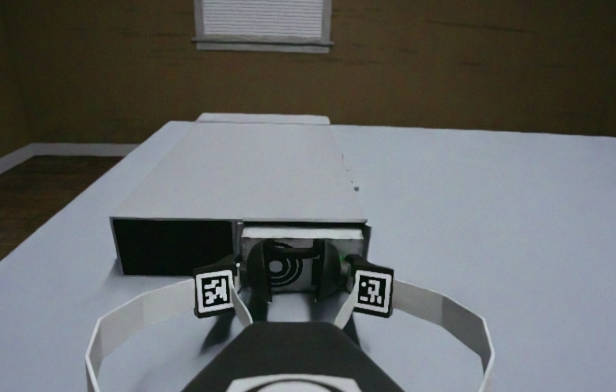

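{"op": "execute_actions", "data": {
  "actions": [
    {"r1":{"joints":{"arm_m":0.0,"lift_m":0.715},"base":{"translate_m":-0.015},"pace":"slow"}}
  ],
  "cameras": []
}}

{"op": "execute_actions", "data": {
  "actions": [
    {"r1":{"joints":{"gripper_m":0.045},"base":{"translate_m":-0.02}}}
  ],
  "cameras": []
}}

{"op": "execute_actions", "data": {
  "actions": [
    {"r1":{"base":{"translate_m":-0.04},"pace":"fast"}}
  ],
  "cameras": []
}}

{"op": "execute_actions", "data": {
  "actions": [
    {"r1":{"joints":{"lift_m":0.96,"gripper_m":0.105},"pace":"fast"}}
  ],
  "cameras": []
}}

{"op": "execute_actions", "data": {
  "actions": [
    {"r1":{"joints":{"wrist_pitch_rad":1.2,"arm_m":0.325},"pace":"fast"}}
  ],
  "cameras": ["r1_wrist_camera"]
}}

Scene clock: 56.20 s.
r1.base_odometry: x=-0.387 y=+0.842 heading=+2.474 (m, m, rad; r1's odometry frame)
r1.turned_by_wheels: +0.000 (rad since the last result)
r1.turned_by_imu: +0.000 (rad since the last result)
r1.base_tilt: forward=+0.0 right=-0.4 (deg)
r1.lidar_m: 0.32 0.33 1.69 1.64 1.90 1.73 1.65 1.71 2.37 1.33 0.46 0.39
r1.base_status: done
r1.joint_positions: lift_m=+0.715 arm_m=+0.003 wrist_yaw_rad=+0.000 wrist_pitch_rad=+0.357 wrist_roll_rad=+0.000 gripper_m=-0.037
r1.joint_status: all done
r1.motor_effort: lift_m=+18(19) arm_m=-9(10) wrist_yaw_rad=-1(2) wrist_pitch_rad=-20(21) wrist_roll_rad=+2(1) gripper_m=-27(29) wheel_0=-2(5) wheel_1=+0(1) wheel_2=+1(3) (%)
r1.hand_pose: x=+0.4438 y=-0.0874 z=+0.7926 quat_wxyz=(+0.984, +0.000, +0.177, +0.000) (m; r1's base frame)
r1.wrist_depth_mm: - - - - - - - / - - - - - - - / - - 469 439 574 603 634 / - 362 364 279 384 392 404 / 268 274 264 227 287 293 297 / 216 164 195 220 183 232 232 / 183 182 193 - 198 191 195
r2.base_odometry: x=+0.861 y=-1.040 heading=-2.450 (m, m, rad; r2's odometry frame)
r2.turned_by_wheels: +0.000 (rad since the last result)
r2.turned_by_imu: +0.001 (rad since the last result)
r2.base_tilt: forward=+0.1 right=-0.1 (deg)
r2.lidar_m: 0.95 1.01 1.74 2.54 0.72 0.50 0.47 0.52 2.26 2.17 1.68 1.00
r2.base_status: not commanded
r2.joint_positions: lift_m=+1.130 arm_m=+0.002 wrist_yaw_rad=+0.000 wrist_pitch_rad=+1.200 wrist_roll_rad=+0.012 gripper_m=+0.105
r2.joint_status: not commanded
r2.motor_effort: lift_m=+22(22) arm_m=-1(0) wrist_yaw_rad=+0(1) wrist_pitch_rad=-2(2) wrist_roll_rad=+0(2) gripper_m=-1(1) wheel_0=+1(1) wheel_1=-1(1) wheel_2=+0(0) (%)
r2.hand_pose: x=+0.2770 y=-0.0874 z=+1.0391 quat_wxyz=(+0.825, +0.005, +0.565, -0.003) (m; r2's base frame)
r2.wrist_depth_mm: 1205 1255 1229 1229 1229 1255 1255 / 1430 1464 1464 1499 1464 1499 1499 / 1464 1499 1464 1464 1499 1499 1499 / 1397 1397 1366 1397 1397 1397 1397 / 1308 1308 1281 1281 1308 1281 1308 / 1229 1229 215 1229 207 1229 1229 / 1160 1160 1160 123 1182 1160 1160
pictures: none
No camera images: the call's "cameras" was empty. Leave "cameras" out to get every camera's image.

Scene clock: 57.73 s.
r1.base_odometry: x=-0.371 y=+0.830 heading=+2.474 (m, m, rad; r1's odometry frame)
r1.turned_by_wheels: +0.000 (rad since the last result)
r1.turned_by_imu: +0.000 (rad since the last result)
r1.base_tilt: forward=-0.1 right=-0.4 (deg)
r1.lidar_m: 0.35 0.35 1.70 1.62 1.87 1.71 1.62 1.70 2.35 2.44 0.51 0.37
r1.base_status: done
r1.joint_positions: lift_m=+0.715 arm_m=+0.002 wrist_yaw_rad=+0.001 wrist_pitch_rad=+0.352 wrist_roll_rad=+0.000 gripper_m=+0.045
r1.joint_status: all done
r1.motor_effort: lift_m=+18(18) arm_m=-9(9) wrist_yaw_rad=-3(5) wrist_pitch_rad=-5(20) wrist_roll_rad=+1(1) gripper_m=-5(25) wheel_0=+2(4) wheel_1=+1(5) wheel_2=+0(7) (%)
r1.hand_pose: x=+0.4442 y=-0.0873 z=+0.7940 quat_wxyz=(+0.985, +0.000, +0.175, +0.000) (m; r1's base frame)
r1.wrist_depth_mm: - - - - - - - / - - - - - - - / - - 496 459 603 621 647 / - 366 377 291 397 404 413 / 273 279 251 244 282 298 303 / 220 222 198 223 197 236 237 / 186 185 195 - 198 195 198
r2.base_odometry: x=+0.861 y=-1.040 heading=-2.450 (m, m, rad; r2's odometry frame)
r2.turned_by_wheels: +0.000 (rad since the last result)
r2.turned_by_imu: +0.000 (rad since the last result)
r2.base_tilt: forward=+0.2 right=-0.3 (deg)
r2.lidar_m: 0.99 1.03 1.75 2.55 0.70 0.51 0.48 0.50 2.25 2.15 1.68 1.00
r2.base_status: not commanded
r2.joint_positions: lift_m=+1.130 arm_m=+0.002 wrist_yaw_rad=+0.000 wrist_pitch_rad=+1.200 wrist_roll_rad=+0.012 gripper_m=+0.105
r2.joint_status: not commanded
r2.motor_effort: lift_m=+22(22) arm_m=+0(0) wrist_yaw_rad=-1(0) wrist_pitch_rad=-1(1) wrist_roll_rad=-2(0) gripper_m=-1(1) wheel_0=+1(1) wheel_1=-2(1) wheel_2=+0(0) (%)
r2.hand_pose: x=+0.2770 y=-0.0874 z=+1.0391 quat_wxyz=(+0.825, +0.005, +0.565, -0.003) (m; r2's base frame)
r2.wrist_depth_mm: 1205 1229 1205 1205 1255 1255 1255 / 1464 1464 1499 1464 1499 1499 1537 / 1499 1464 1464 1499 1464 1499 1499 / 1397 1397 1366 1397 1397 1366 1397 / 1308 1308 1308 1281 1308 1308 1308 / 1229 1255 216 1229 207 1229 1229 / 1182 1138 1160 123 1160 1160 1182
pictures: none
No camera images: the call's "cameras" was empty. Leave "cameras" out to get every camera's image.

Scene clock: 58.73 s.
r1.base_odometry: x=-0.339 y=+0.805 heading=+2.474 (m, m, rad; r1's odometry frame)
r1.turned_by_wheels: +0.000 (rad since the last result)
r1.turned_by_imu: +0.000 (rad since the last result)
r1.base_tilt: forward=-0.1 right=-0.4 (deg)
r1.lidar_m: 0.38 0.40 1.67 1.64 1.88 1.64 1.59 1.65 2.29 2.46 0.55 0.43
r1.base_status: done
r1.joint_positions: lift_m=+0.715 arm_m=+0.002 wrist_yaw_rad=+0.000 wrist_pitch_rad=+0.352 wrist_roll_rad=+0.000 gripper_m=+0.045
r1.joint_status: not commanded
r1.motor_effort: lift_m=+19(18) arm_m=-9(8) wrist_yaw_rad=-1(2) wrist_pitch_rad=-6(6) wrist_roll_rad=+1(1) gripper_m=-3(2) wheel_0=+0(6) wheel_1=+1(7) wheel_2=+0(11) (%)
r1.hand_pose: x=+0.4442 y=-0.0874 z=+0.7940 quat_wxyz=(+0.985, +0.000, +0.175, +0.000) (m; r1's base frame)
r1.wrist_depth_mm: - - - - - - - / - - - - - - - / - - 508 488 603 627 654 / - 370 377 290 394 404 413 / 273 279 271 276 294 300 301 / 220 221 198 222 198 236 237 / 200 200 204 - 208 210 213
r2.base_odometry: x=+0.861 y=-1.040 heading=-2.450 (m, m, rad; r2's odometry frame)
r2.turned_by_wheels: +0.000 (rad since the last result)
r2.turned_by_imu: +0.000 (rad since the last result)
r2.base_tilt: forward=+0.1 right=-0.3 (deg)
r2.lidar_m: 0.97 1.03 1.77 2.57 0.72 0.50 0.48 0.51 2.25 2.16 1.68 1.02
r2.base_status: not commanded
r2.joint_positions: lift_m=+1.130 arm_m=+0.002 wrist_yaw_rad=+0.000 wrist_pitch_rad=+1.200 wrist_roll_rad=+0.012 gripper_m=+0.105
r2.joint_status: not commanded
r2.motor_effort: lift_m=+22(22) arm_m=+0(1) wrist_yaw_rad=+0(0) wrist_pitch_rad=-1(1) wrist_roll_rad=-2(3) gripper_m=-1(0) wheel_0=+1(1) wheel_1=-1(1) wheel_2=+0(0) (%)
r2.hand_pose: x=+0.2770 y=-0.0874 z=+1.0391 quat_wxyz=(+0.825, +0.005, +0.565, -0.003) (m; r2's base frame)
r2.wrist_depth_mm: 1205 1182 1229 1229 1255 1255 1255 / 1464 1464 1464 1464 1464 1499 1537 / 1464 1499 1464 1464 1464 1464 1464 / 1366 1397 1430 1397 1366 1430 1397 / 1281 1308 1281 1308 1281 1308 1336 / 1229 1229 214 1229 206 1255 1229 / 1182 1160 1160 123 1160 1160 1160
pictures: none
No camera images: the call's "cameras" was empty. Leave "cameras" out to get every camera's image.

Scene clock: 60.43 s.
r1.base_odometry: x=-0.339 y=+0.805 heading=+2.474 (m, m, rad; r1's odometry frame)
r1.turned_by_wheels: +0.000 (rad since the last result)
r1.turned_by_imu: +0.000 (rad since the last result)
r1.base_tilt: forward=+0.0 right=-0.4 (deg)
r1.lidar_m: 0.38 0.40 1.68 1.63 1.88 1.67 1.57 1.66 2.29 2.43 0.57 0.40
r1.base_status: not commanded
r1.joint_positions: lift_m=+0.960 arm_m=+0.002 wrist_yaw_rad=+0.000 wrist_pitch_rad=+0.352 wrist_roll_rad=+0.000 gripper_m=+0.105
r1.joint_status: all done
r1.motor_effort: lift_m=+22(25) arm_m=-8(8) wrist_yaw_rad=-2(2) wrist_pitch_rad=-5(5) wrist_roll_rad=+0(1) gripper_m=-1(5) wheel_0=+0(1) wheel_1=+0(1) wheel_2=+0(0) (%)
r1.hand_pose: x=+0.4441 y=-0.0874 z=+1.0386 quat_wxyz=(+0.985, +0.000, +0.175, +0.000) (m; r1's base frame)
r1.wrist_depth_mm: - - - - - - - / - - - - - - - / - - - - - - - / - - - 976 976 - - / - - 647 683 732 750 750 / 1537 1499 535 521 549 591 597 / 1308 496 488 - 512 492 504
r2.base_odometry: x=+0.861 y=-1.040 heading=-2.450 (m, m, rad; r2's odometry frame)
r2.turned_by_wheels: +0.000 (rad since the last result)
r2.turned_by_imu: +0.000 (rad since the last result)
r2.base_tilt: forward=+0.1 right=-0.2 (deg)
r2.lidar_m: 0.98 1.01 1.74 2.55 0.72 0.50 0.48 0.52 2.23 2.16 1.70 1.02
r2.base_status: not commanded
r2.joint_positions: lift_m=+1.130 arm_m=+0.002 wrist_yaw_rad=+0.000 wrist_pitch_rad=+1.200 wrist_roll_rad=+0.012 gripper_m=+0.105
r2.joint_status: not commanded
r2.motor_effort: lift_m=+22(22) arm_m=+0(0) wrist_yaw_rad=-1(1) wrist_pitch_rad=-1(2) wrist_roll_rad=-2(1) gripper_m=-2(1) wheel_0=+1(1) wheel_1=-1(1) wheel_2=+0(0) (%)
r2.hand_pose: x=+0.2770 y=-0.0874 z=+1.0391 quat_wxyz=(+0.825, +0.005, +0.565, -0.003) (m; r2's base frame)
r2.wrist_depth_mm: 1205 1229 1205 1205 1229 1255 1255 / 1464 1499 1464 1464 1499 1499 1537 / 1499 1464 1499 1464 1499 1499 1499 / 1397 1366 1397 1366 1366 1397 1366 / 1281 1308 1308 1281 1308 1308 1281 / 1229 1205 214 1205 207 1205 1229 / 1160 1160 1160 123 1182 1160 1182
pictures: none
No camera images: the call's "cameras" was empty. Leave "cameras" out to get every camera's image.

Scene clock: 62.20 s.
r1.base_odometry: x=-0.339 y=+0.805 heading=+2.474 (m, m, rad; r1's odometry frame)
r1.turned_by_wheels: +0.000 (rad since the last result)
r1.turned_by_imu: +0.000 (rad since the last result)
r1.base_tilt: forward=-0.1 right=-0.4 (deg)
r1.lidar_m: 0.38 0.40 1.65 1.63 1.88 1.66 1.57 1.65 2.28 2.46 0.57 0.42
r1.base_status: not commanded
r1.joint_positions: lift_m=+0.960 arm_m=+0.323 wrist_yaw_rad=+0.000 wrist_pitch_rad=+1.201 wrist_roll_rad=+0.000 gripper_m=+0.105
r1.joint_status: all done
r1.motor_effort: lift_m=+22(22) arm_m=+9(9) wrist_yaw_rad=-2(2) wrist_pitch_rad=-2(6) wrist_roll_rad=+1(1) gripper_m=+0(2) wheel_0=+0(0) wheel_1=+0(0) wheel_2=+0(1) (%)
r1.hand_pose: x=+0.5987 y=-0.0874 z=+0.8691 quat_wxyz=(+0.825, +0.000, +0.565, +0.000) (m; r1's base frame)
r1.wrist_depth_mm: 1255 397 342 349 410 415 421 / 1182 373 325 330 387 397 402 / 1138 351 357 359 370 377 382 / 1118 340 343 309 353 357 359 / 1008 322 325 294 336 342 343 / 314 307 307 277 317 327 327 / 296 298 304 - 312 310 315
r2.base_odometry: x=+0.861 y=-1.040 heading=-2.450 (m, m, rad; r2's odometry frame)
r2.turned_by_wheels: +0.000 (rad since the last result)
r2.turned_by_imu: +0.000 (rad since the last result)
r2.base_tilt: forward=+0.1 right=-0.2 (deg)
r2.lidar_m: 0.98 1.03 1.75 2.56 0.70 0.51 0.47 0.48 2.24 2.14 1.71 1.03
r2.base_status: not commanded
r2.joint_positions: lift_m=+1.130 arm_m=+0.002 wrist_yaw_rad=+0.000 wrist_pitch_rad=+1.200 wrist_roll_rad=+0.012 gripper_m=+0.105
r2.joint_status: not commanded
r2.motor_effort: lift_m=+22(22) arm_m=+0(0) wrist_yaw_rad=+0(1) wrist_pitch_rad=-2(1) wrist_roll_rad=-3(1) gripper_m=-1(1) wheel_0=+1(1) wheel_1=-1(1) wheel_2=+0(0) (%)
r2.hand_pose: x=+0.2770 y=-0.0874 z=+1.0391 quat_wxyz=(+0.825, +0.005, +0.565, -0.003) (m; r2's base frame)
r2.wrist_depth_mm: 1229 1205 1205 1229 1229 1255 1281 / 1464 1464 1464 1464 1499 1499 1537 / 1464 1464 1499 1537 1537 1499 1499 / 1366 1397 1366 1397 1397 1366 1397 / 1281 1308 1308 1281 1308 1308 1308 / 1229 1229 215 1229 207 1229 1255 / 1160 1160 1160 123 1160 1138 1182
pictures: r1_wrist_camera
camera_calibration (this result's frames):
r1_wrist_camera: T_world_to_cam=[[-0.00929473, -0.999439, 0.0321618, -0.117701], [-0.946234, -0.0016096, -0.32348, 0.893448], [0.32335, -0.0334392, -0.945688, 0.853734], [0, 0, 0, 1]] pos_world=[0.568262, -0.0876488, 1.10016]
Images, in order (width x height): r1_wrist_camera 616x392.

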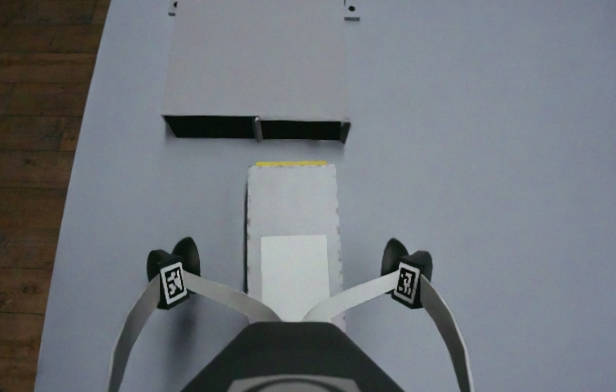

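{"op": "execute_actions", "data": {
  "actions": [
    {"r1":{"joints":{"lift_m":0.883,"arm_m":0.334,"gripper_m":0.095}}}
  ],
  "cameras": []
}}

{"op": "execute_actions", "data": {
  "actions": [
    {"r1":{"joints":{"lift_m":0.879,"gripper_m":-0.038}}}
  ],
  "cameras": []
}}

{"op": "execute_actions", "data": {
  "actions": [
    {"r1":{"joints":{"lift_m":1.0,"arm_m":0.03}}}
  ],
  "cameras": []
}}

{"op": "execute_actions", "data": {
  "actions": [
    {"r1":{"base":{"rotate_rad":1.12},"pace":"slow"}}
  ],
  "cameras": ["r1_head_camera","r1_wrist_camera"]
}}

Scene clock: 63.77 s.
r1.base_odometry: x=-0.339 y=+0.805 heading=+2.474 (m, m, rad; r1's odometry frame)
r1.turned_by_wheels: +0.000 (rad since the last result)
r1.turned_by_imu: +0.000 (rad since the last result)
r1.base_tilt: forward=-0.1 right=-0.3 (deg)
r1.lidar_m: 0.38 0.39 1.69 1.62 1.88 1.67 1.59 1.64 2.28 2.47 0.57 0.40
r1.base_status: not commanded
r1.joint_positions: lift_m=+0.883 arm_m=+0.332 wrist_yaw_rad=+0.000 wrist_pitch_rad=+1.201 wrist_roll_rad=+0.000 gripper_m=+0.095
r1.joint_status: all done
r1.motor_effort: lift_m=+17(19) arm_m=+9(11) wrist_yaw_rad=-3(2) wrist_pitch_rad=-2(3) wrist_roll_rad=+1(1) gripper_m=-2(2) wheel_0=+0(0) wheel_1=+0(0) wheel_2=+0(1) (%)
r1.hand_pose: x=+0.6077 y=-0.0874 z=+0.7925 quat_wxyz=(+0.825, +0.000, +0.565, +0.000) (m; r1's base frame)
r1.wrist_depth_mm: 304 253 252 255 314 322 327 / 286 285 287 289 298 304 309 / 273 274 279 238 286 290 293 / 258 263 263 226 272 274 277 / 247 249 220 216 256 263 265 / 237 236 206 206 206 250 253 / 229 230 234 - 239 240 243
r2.base_odometry: x=+0.861 y=-1.040 heading=-2.450 (m, m, rad; r2's odometry frame)
r2.turned_by_wheels: +0.000 (rad since the last result)
r2.turned_by_imu: +0.000 (rad since the last result)
r2.base_tilt: forward=+0.1 right=-0.2 (deg)
r2.lidar_m: 0.97 1.03 1.75 2.54 0.71 0.51 0.48 0.48 2.24 2.16 1.70 1.02
r2.base_status: not commanded
r2.joint_positions: lift_m=+1.130 arm_m=+0.002 wrist_yaw_rad=+0.000 wrist_pitch_rad=+1.200 wrist_roll_rad=+0.012 gripper_m=+0.105
r2.joint_status: not commanded
r2.motor_effort: lift_m=+22(22) arm_m=-1(1) wrist_yaw_rad=-1(1) wrist_pitch_rad=-1(2) wrist_roll_rad=-2(1) gripper_m=-1(1) wheel_0=+1(1) wheel_1=-1(1) wheel_2=+0(0) (%)
r2.hand_pose: x=+0.2770 y=-0.0874 z=+1.0391 quat_wxyz=(+0.825, +0.005, +0.565, -0.003) (m; r2's base frame)
r2.wrist_depth_mm: 1205 1229 1205 1255 1229 1255 1229 / 1464 1464 1499 1499 1499 1499 1499 / 1464 1499 1464 1499 1499 1499 1499 / 1366 1366 1397 1397 1397 1397 1366 / 1281 1308 1308 1308 1308 1308 1308 / 1229 1205 215 1229 207 1229 1229 / 1160 1160 1160 123 1182 1160 1182
pictures: none
No camera images: the call's "cameras" was empty. Leave "cameras" out to get every camera's image.

Scene clock: 65.77 s.
r1.base_odometry: x=-0.339 y=+0.805 heading=+2.474 (m, m, rad; r1's odometry frame)
r1.turned_by_wheels: +0.000 (rad since the last result)
r1.turned_by_imu: +0.000 (rad since the last result)
r1.base_tilt: forward=-0.1 right=-0.4 (deg)
r1.lidar_m: 0.38 0.42 1.66 1.62 1.88 1.65 1.58 1.64 2.30 2.46 0.54 0.40
r1.base_status: not commanded
r1.joint_positions: lift_m=+0.879 arm_m=+0.332 wrist_yaw_rad=+0.000 wrist_pitch_rad=+1.204 wrist_roll_rad=+0.000 gripper_m=-0.037
r1.joint_status: all done
r1.motor_effort: lift_m=+20(21) arm_m=+8(9) wrist_yaw_rad=-1(0) wrist_pitch_rad=-11(13) wrist_roll_rad=-2(0) gripper_m=-35(34) wheel_0=-1(1) wheel_1=+0(0) wheel_2=+0(0) (%)
r1.hand_pose: x=+0.6069 y=-0.0874 z=+0.7879 quat_wxyz=(+0.824, +0.000, +0.566, +0.000) (m; r1's base frame)
r1.wrist_depth_mm: 291 244 242 247 304 312 315 / 277 276 279 283 290 296 301 / 264 267 266 199 278 283 285 / 252 255 193 193 263 268 271 / 241 244 186 185 254 256 258 / 230 166 178 179 178 168 246 / 221 225 227 - 234 235 238
r2.base_odometry: x=+0.861 y=-1.040 heading=-2.450 (m, m, rad; r2's odometry frame)
r2.turned_by_wheels: +0.000 (rad since the last result)
r2.turned_by_imu: +0.000 (rad since the last result)
r2.base_tilt: forward=+0.1 right=-0.1 (deg)
r2.lidar_m: 0.97 1.03 1.72 2.57 0.74 0.52 0.47 0.52 2.25 2.15 1.71 1.03
r2.base_status: not commanded
r2.joint_positions: lift_m=+1.130 arm_m=+0.002 wrist_yaw_rad=+0.000 wrist_pitch_rad=+1.200 wrist_roll_rad=+0.012 gripper_m=+0.105
r2.joint_status: not commanded
r2.motor_effort: lift_m=+22(22) arm_m=-1(1) wrist_yaw_rad=-1(0) wrist_pitch_rad=-2(2) wrist_roll_rad=-1(2) gripper_m=-1(1) wheel_0=+1(1) wheel_1=-1(1) wheel_2=+0(0) (%)
r2.hand_pose: x=+0.2770 y=-0.0874 z=+1.0391 quat_wxyz=(+0.825, +0.005, +0.565, -0.003) (m; r2's base frame)
r2.wrist_depth_mm: 1205 1205 1205 1205 1255 1255 1229 / 1464 1464 1499 1464 1464 1537 1537 / 1464 1464 1464 1464 1464 1499 1499 / 1397 1366 1366 1397 1397 1397 1366 / 1281 1308 1308 1308 1308 1308 1308 / 1229 1229 215 1229 207 1229 1229 / 1182 1138 1138 123 1160 1160 1182
pictures: none
No camera images: the call's "cameras" was empty. Leave "cameras" out to get every camera's image.

Scene clock: 67.80 s.
r1.base_odometry: x=-0.339 y=+0.805 heading=+2.474 (m, m, rad; r1's odometry frame)
r1.turned_by_wheels: +0.000 (rad since the last result)
r1.turned_by_imu: +0.000 (rad since the last result)
r1.base_tilt: forward=+0.0 right=-0.3 (deg)
r1.lidar_m: 0.39 0.40 1.69 1.63 1.88 1.67 1.58 1.66 2.32 2.47 0.56 0.37
r1.base_status: not commanded
r1.joint_positions: lift_m=+0.999 arm_m=+0.032 wrist_yaw_rad=+0.000 wrist_pitch_rad=+1.204 wrist_roll_rad=+0.000 gripper_m=-0.037
r1.joint_status: all done
r1.motor_effort: lift_m=+26(27) arm_m=-9(9) wrist_yaw_rad=-1(2) wrist_pitch_rad=-12(11) wrist_roll_rad=+0(0) gripper_m=-37(35) wheel_0=-1(1) wheel_1=+0(0) wheel_2=+1(1) (%)
r1.hand_pose: x=+0.3060 y=-0.0874 z=+0.9084 quat_wxyz=(+0.824, +0.000, +0.566, +0.000) (m; r1's base frame)
r1.wrist_depth_mm: 1336 445 439 452 459 462 469 / 1229 424 421 427 433 442 445 / 1182 399 394 200 413 418 421 / 1118 1138 194 191 1182 1160 798 / 1078 1098 186 185 1118 1138 1182 / 1025 166 177 179 178 167 1118 / 976 991 1008 - 1042 1042 1042
r2.base_odometry: x=+0.861 y=-1.040 heading=-2.450 (m, m, rad; r2's odometry frame)
r2.turned_by_wheels: +0.000 (rad since the last result)
r2.turned_by_imu: +0.000 (rad since the last result)
r2.base_tilt: forward=+0.1 right=-0.2 (deg)
r2.lidar_m: 0.97 1.00 1.75 2.57 0.73 0.52 0.46 0.51 2.26 2.15 1.70 1.02
r2.base_status: not commanded
r2.joint_positions: lift_m=+1.130 arm_m=+0.002 wrist_yaw_rad=+0.000 wrist_pitch_rad=+1.200 wrist_roll_rad=+0.012 gripper_m=+0.105
r2.joint_status: not commanded
r2.motor_effort: lift_m=+22(22) arm_m=+0(0) wrist_yaw_rad=+0(1) wrist_pitch_rad=-1(1) wrist_roll_rad=-2(2) gripper_m=-1(1) wheel_0=+1(1) wheel_1=-2(1) wheel_2=+0(0) (%)
r2.hand_pose: x=+0.2770 y=-0.0874 z=+1.0391 quat_wxyz=(+0.825, +0.005, +0.565, -0.003) (m; r2's base frame)
r2.wrist_depth_mm: 1182 1229 1229 1229 1229 1255 1255 / 1464 1464 1499 1464 1499 1499 1537 / 1464 1464 1499 1464 1499 1499 1464 / 1366 1366 1397 1366 1397 1397 1366 / 1308 1308 1308 1308 1308 1281 1281 / 1229 1255 214 1229 207 1229 1229 / 1160 1160 1182 123 1182 1138 1182
pictures: none
No camera images: the call's "cameras" was empty. Leave "cameras" out to get every camera's image.

Scene clock: 70.20 s.
r1.base_odometry: x=-0.339 y=+0.805 heading=-2.689 (m, m, rad; r1's odometry frame)
r1.turned_by_wheels: +1.120 (rad since the last result)
r1.turned_by_imu: +1.134 (rad since the last result)
r1.base_tilt: forward=-0.1 right=-0.3 (deg)
r1.lidar_m: 1.64 1.64 1.88 1.63 1.59 1.70 2.45 1.24 0.53 0.40 0.37 2.47
r1.base_status: done
r1.joint_positions: lift_m=+0.999 arm_m=+0.032 wrist_yaw_rad=+0.000 wrist_pitch_rad=+1.203 wrist_roll_rad=+0.000 gripper_m=-0.037
r1.joint_status: not commanded
r1.motor_effort: lift_m=+27(26) arm_m=-9(9) wrist_yaw_rad=-1(1) wrist_pitch_rad=-12(11) wrist_roll_rad=+1(1) gripper_m=-35(36) wheel_0=-3(8) wheel_1=-1(6) wheel_2=+0(5) (%)
r1.hand_pose: x=+0.3061 y=-0.0874 z=+0.9085 quat_wxyz=(+0.824, +0.000, +0.566, +0.000) (m; r1's base frame)
r1.wrist_depth_mm: 1281 1308 1308 1397 1366 1366 1430 / 1229 1255 1255 1255 1281 1308 1366 / 1182 1205 1205 200 1229 1281 1281 / 1138 1138 193 191 1160 1205 1205 / 1042 1078 185 185 1138 1138 1160 / 1042 167 177 179 178 167 368 / 991 1008 1008 - 1042 1042 353
r2.base_odometry: x=+0.861 y=-1.040 heading=-2.450 (m, m, rad; r2's odometry frame)
r2.turned_by_wheels: +0.000 (rad since the last result)
r2.turned_by_imu: +0.001 (rad since the last result)
r2.base_tilt: forward=+0.1 right=-0.2 (deg)
r2.lidar_m: 0.97 1.02 1.74 2.53 0.72 0.52 0.47 0.51 2.23 2.16 1.73 1.03
r2.base_status: not commanded
r2.joint_positions: lift_m=+1.130 arm_m=+0.002 wrist_yaw_rad=+0.000 wrist_pitch_rad=+1.200 wrist_roll_rad=+0.012 gripper_m=+0.105
r2.joint_status: not commanded
r2.motor_effort: lift_m=+22(22) arm_m=+0(1) wrist_yaw_rad=+0(1) wrist_pitch_rad=-1(1) wrist_roll_rad=-1(1) gripper_m=-1(0) wheel_0=+1(1) wheel_1=-1(2) wheel_2=+0(0) (%)
r2.hand_pose: x=+0.2770 y=-0.0874 z=+1.0391 quat_wxyz=(+0.825, +0.005, +0.565, -0.003) (m; r2's base frame)
r2.wrist_depth_mm: 1182 1229 1205 1229 1229 1255 1255 / 1464 1464 1464 1464 1499 1464 1537 / 1499 1499 1499 1499 1464 1464 1499 / 1366 1397 1366 1397 1397 1397 1366 / 1281 1281 1308 1308 1308 1308 1308 / 1229 1205 214 1229 207 1255 1229 / 1160 1138 1160 123 1160 1160 1160
pictures: r1_head_camera, r1_wrist_camera
camera_calibration (this result's frames):
r1_wrist_camera: T_world_to_cam=[[-0.00946757, -0.999438, 0.0321427, -0.121632], [-0.947134, -0.00134625, -0.320837, 0.627178], [0.3207, -0.033481, -0.946589, 0.987227], [0, 0, 0, 1]] pos_world=[0.276267, -0.0876665, 1.13963]
Images, in order (width x height): r1_head_camera 420x560, r1_wrist_camera 616x392.

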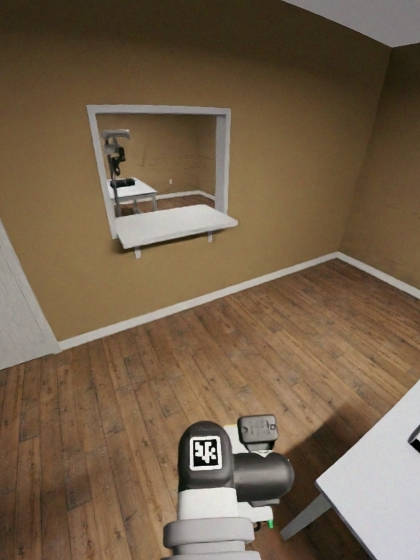

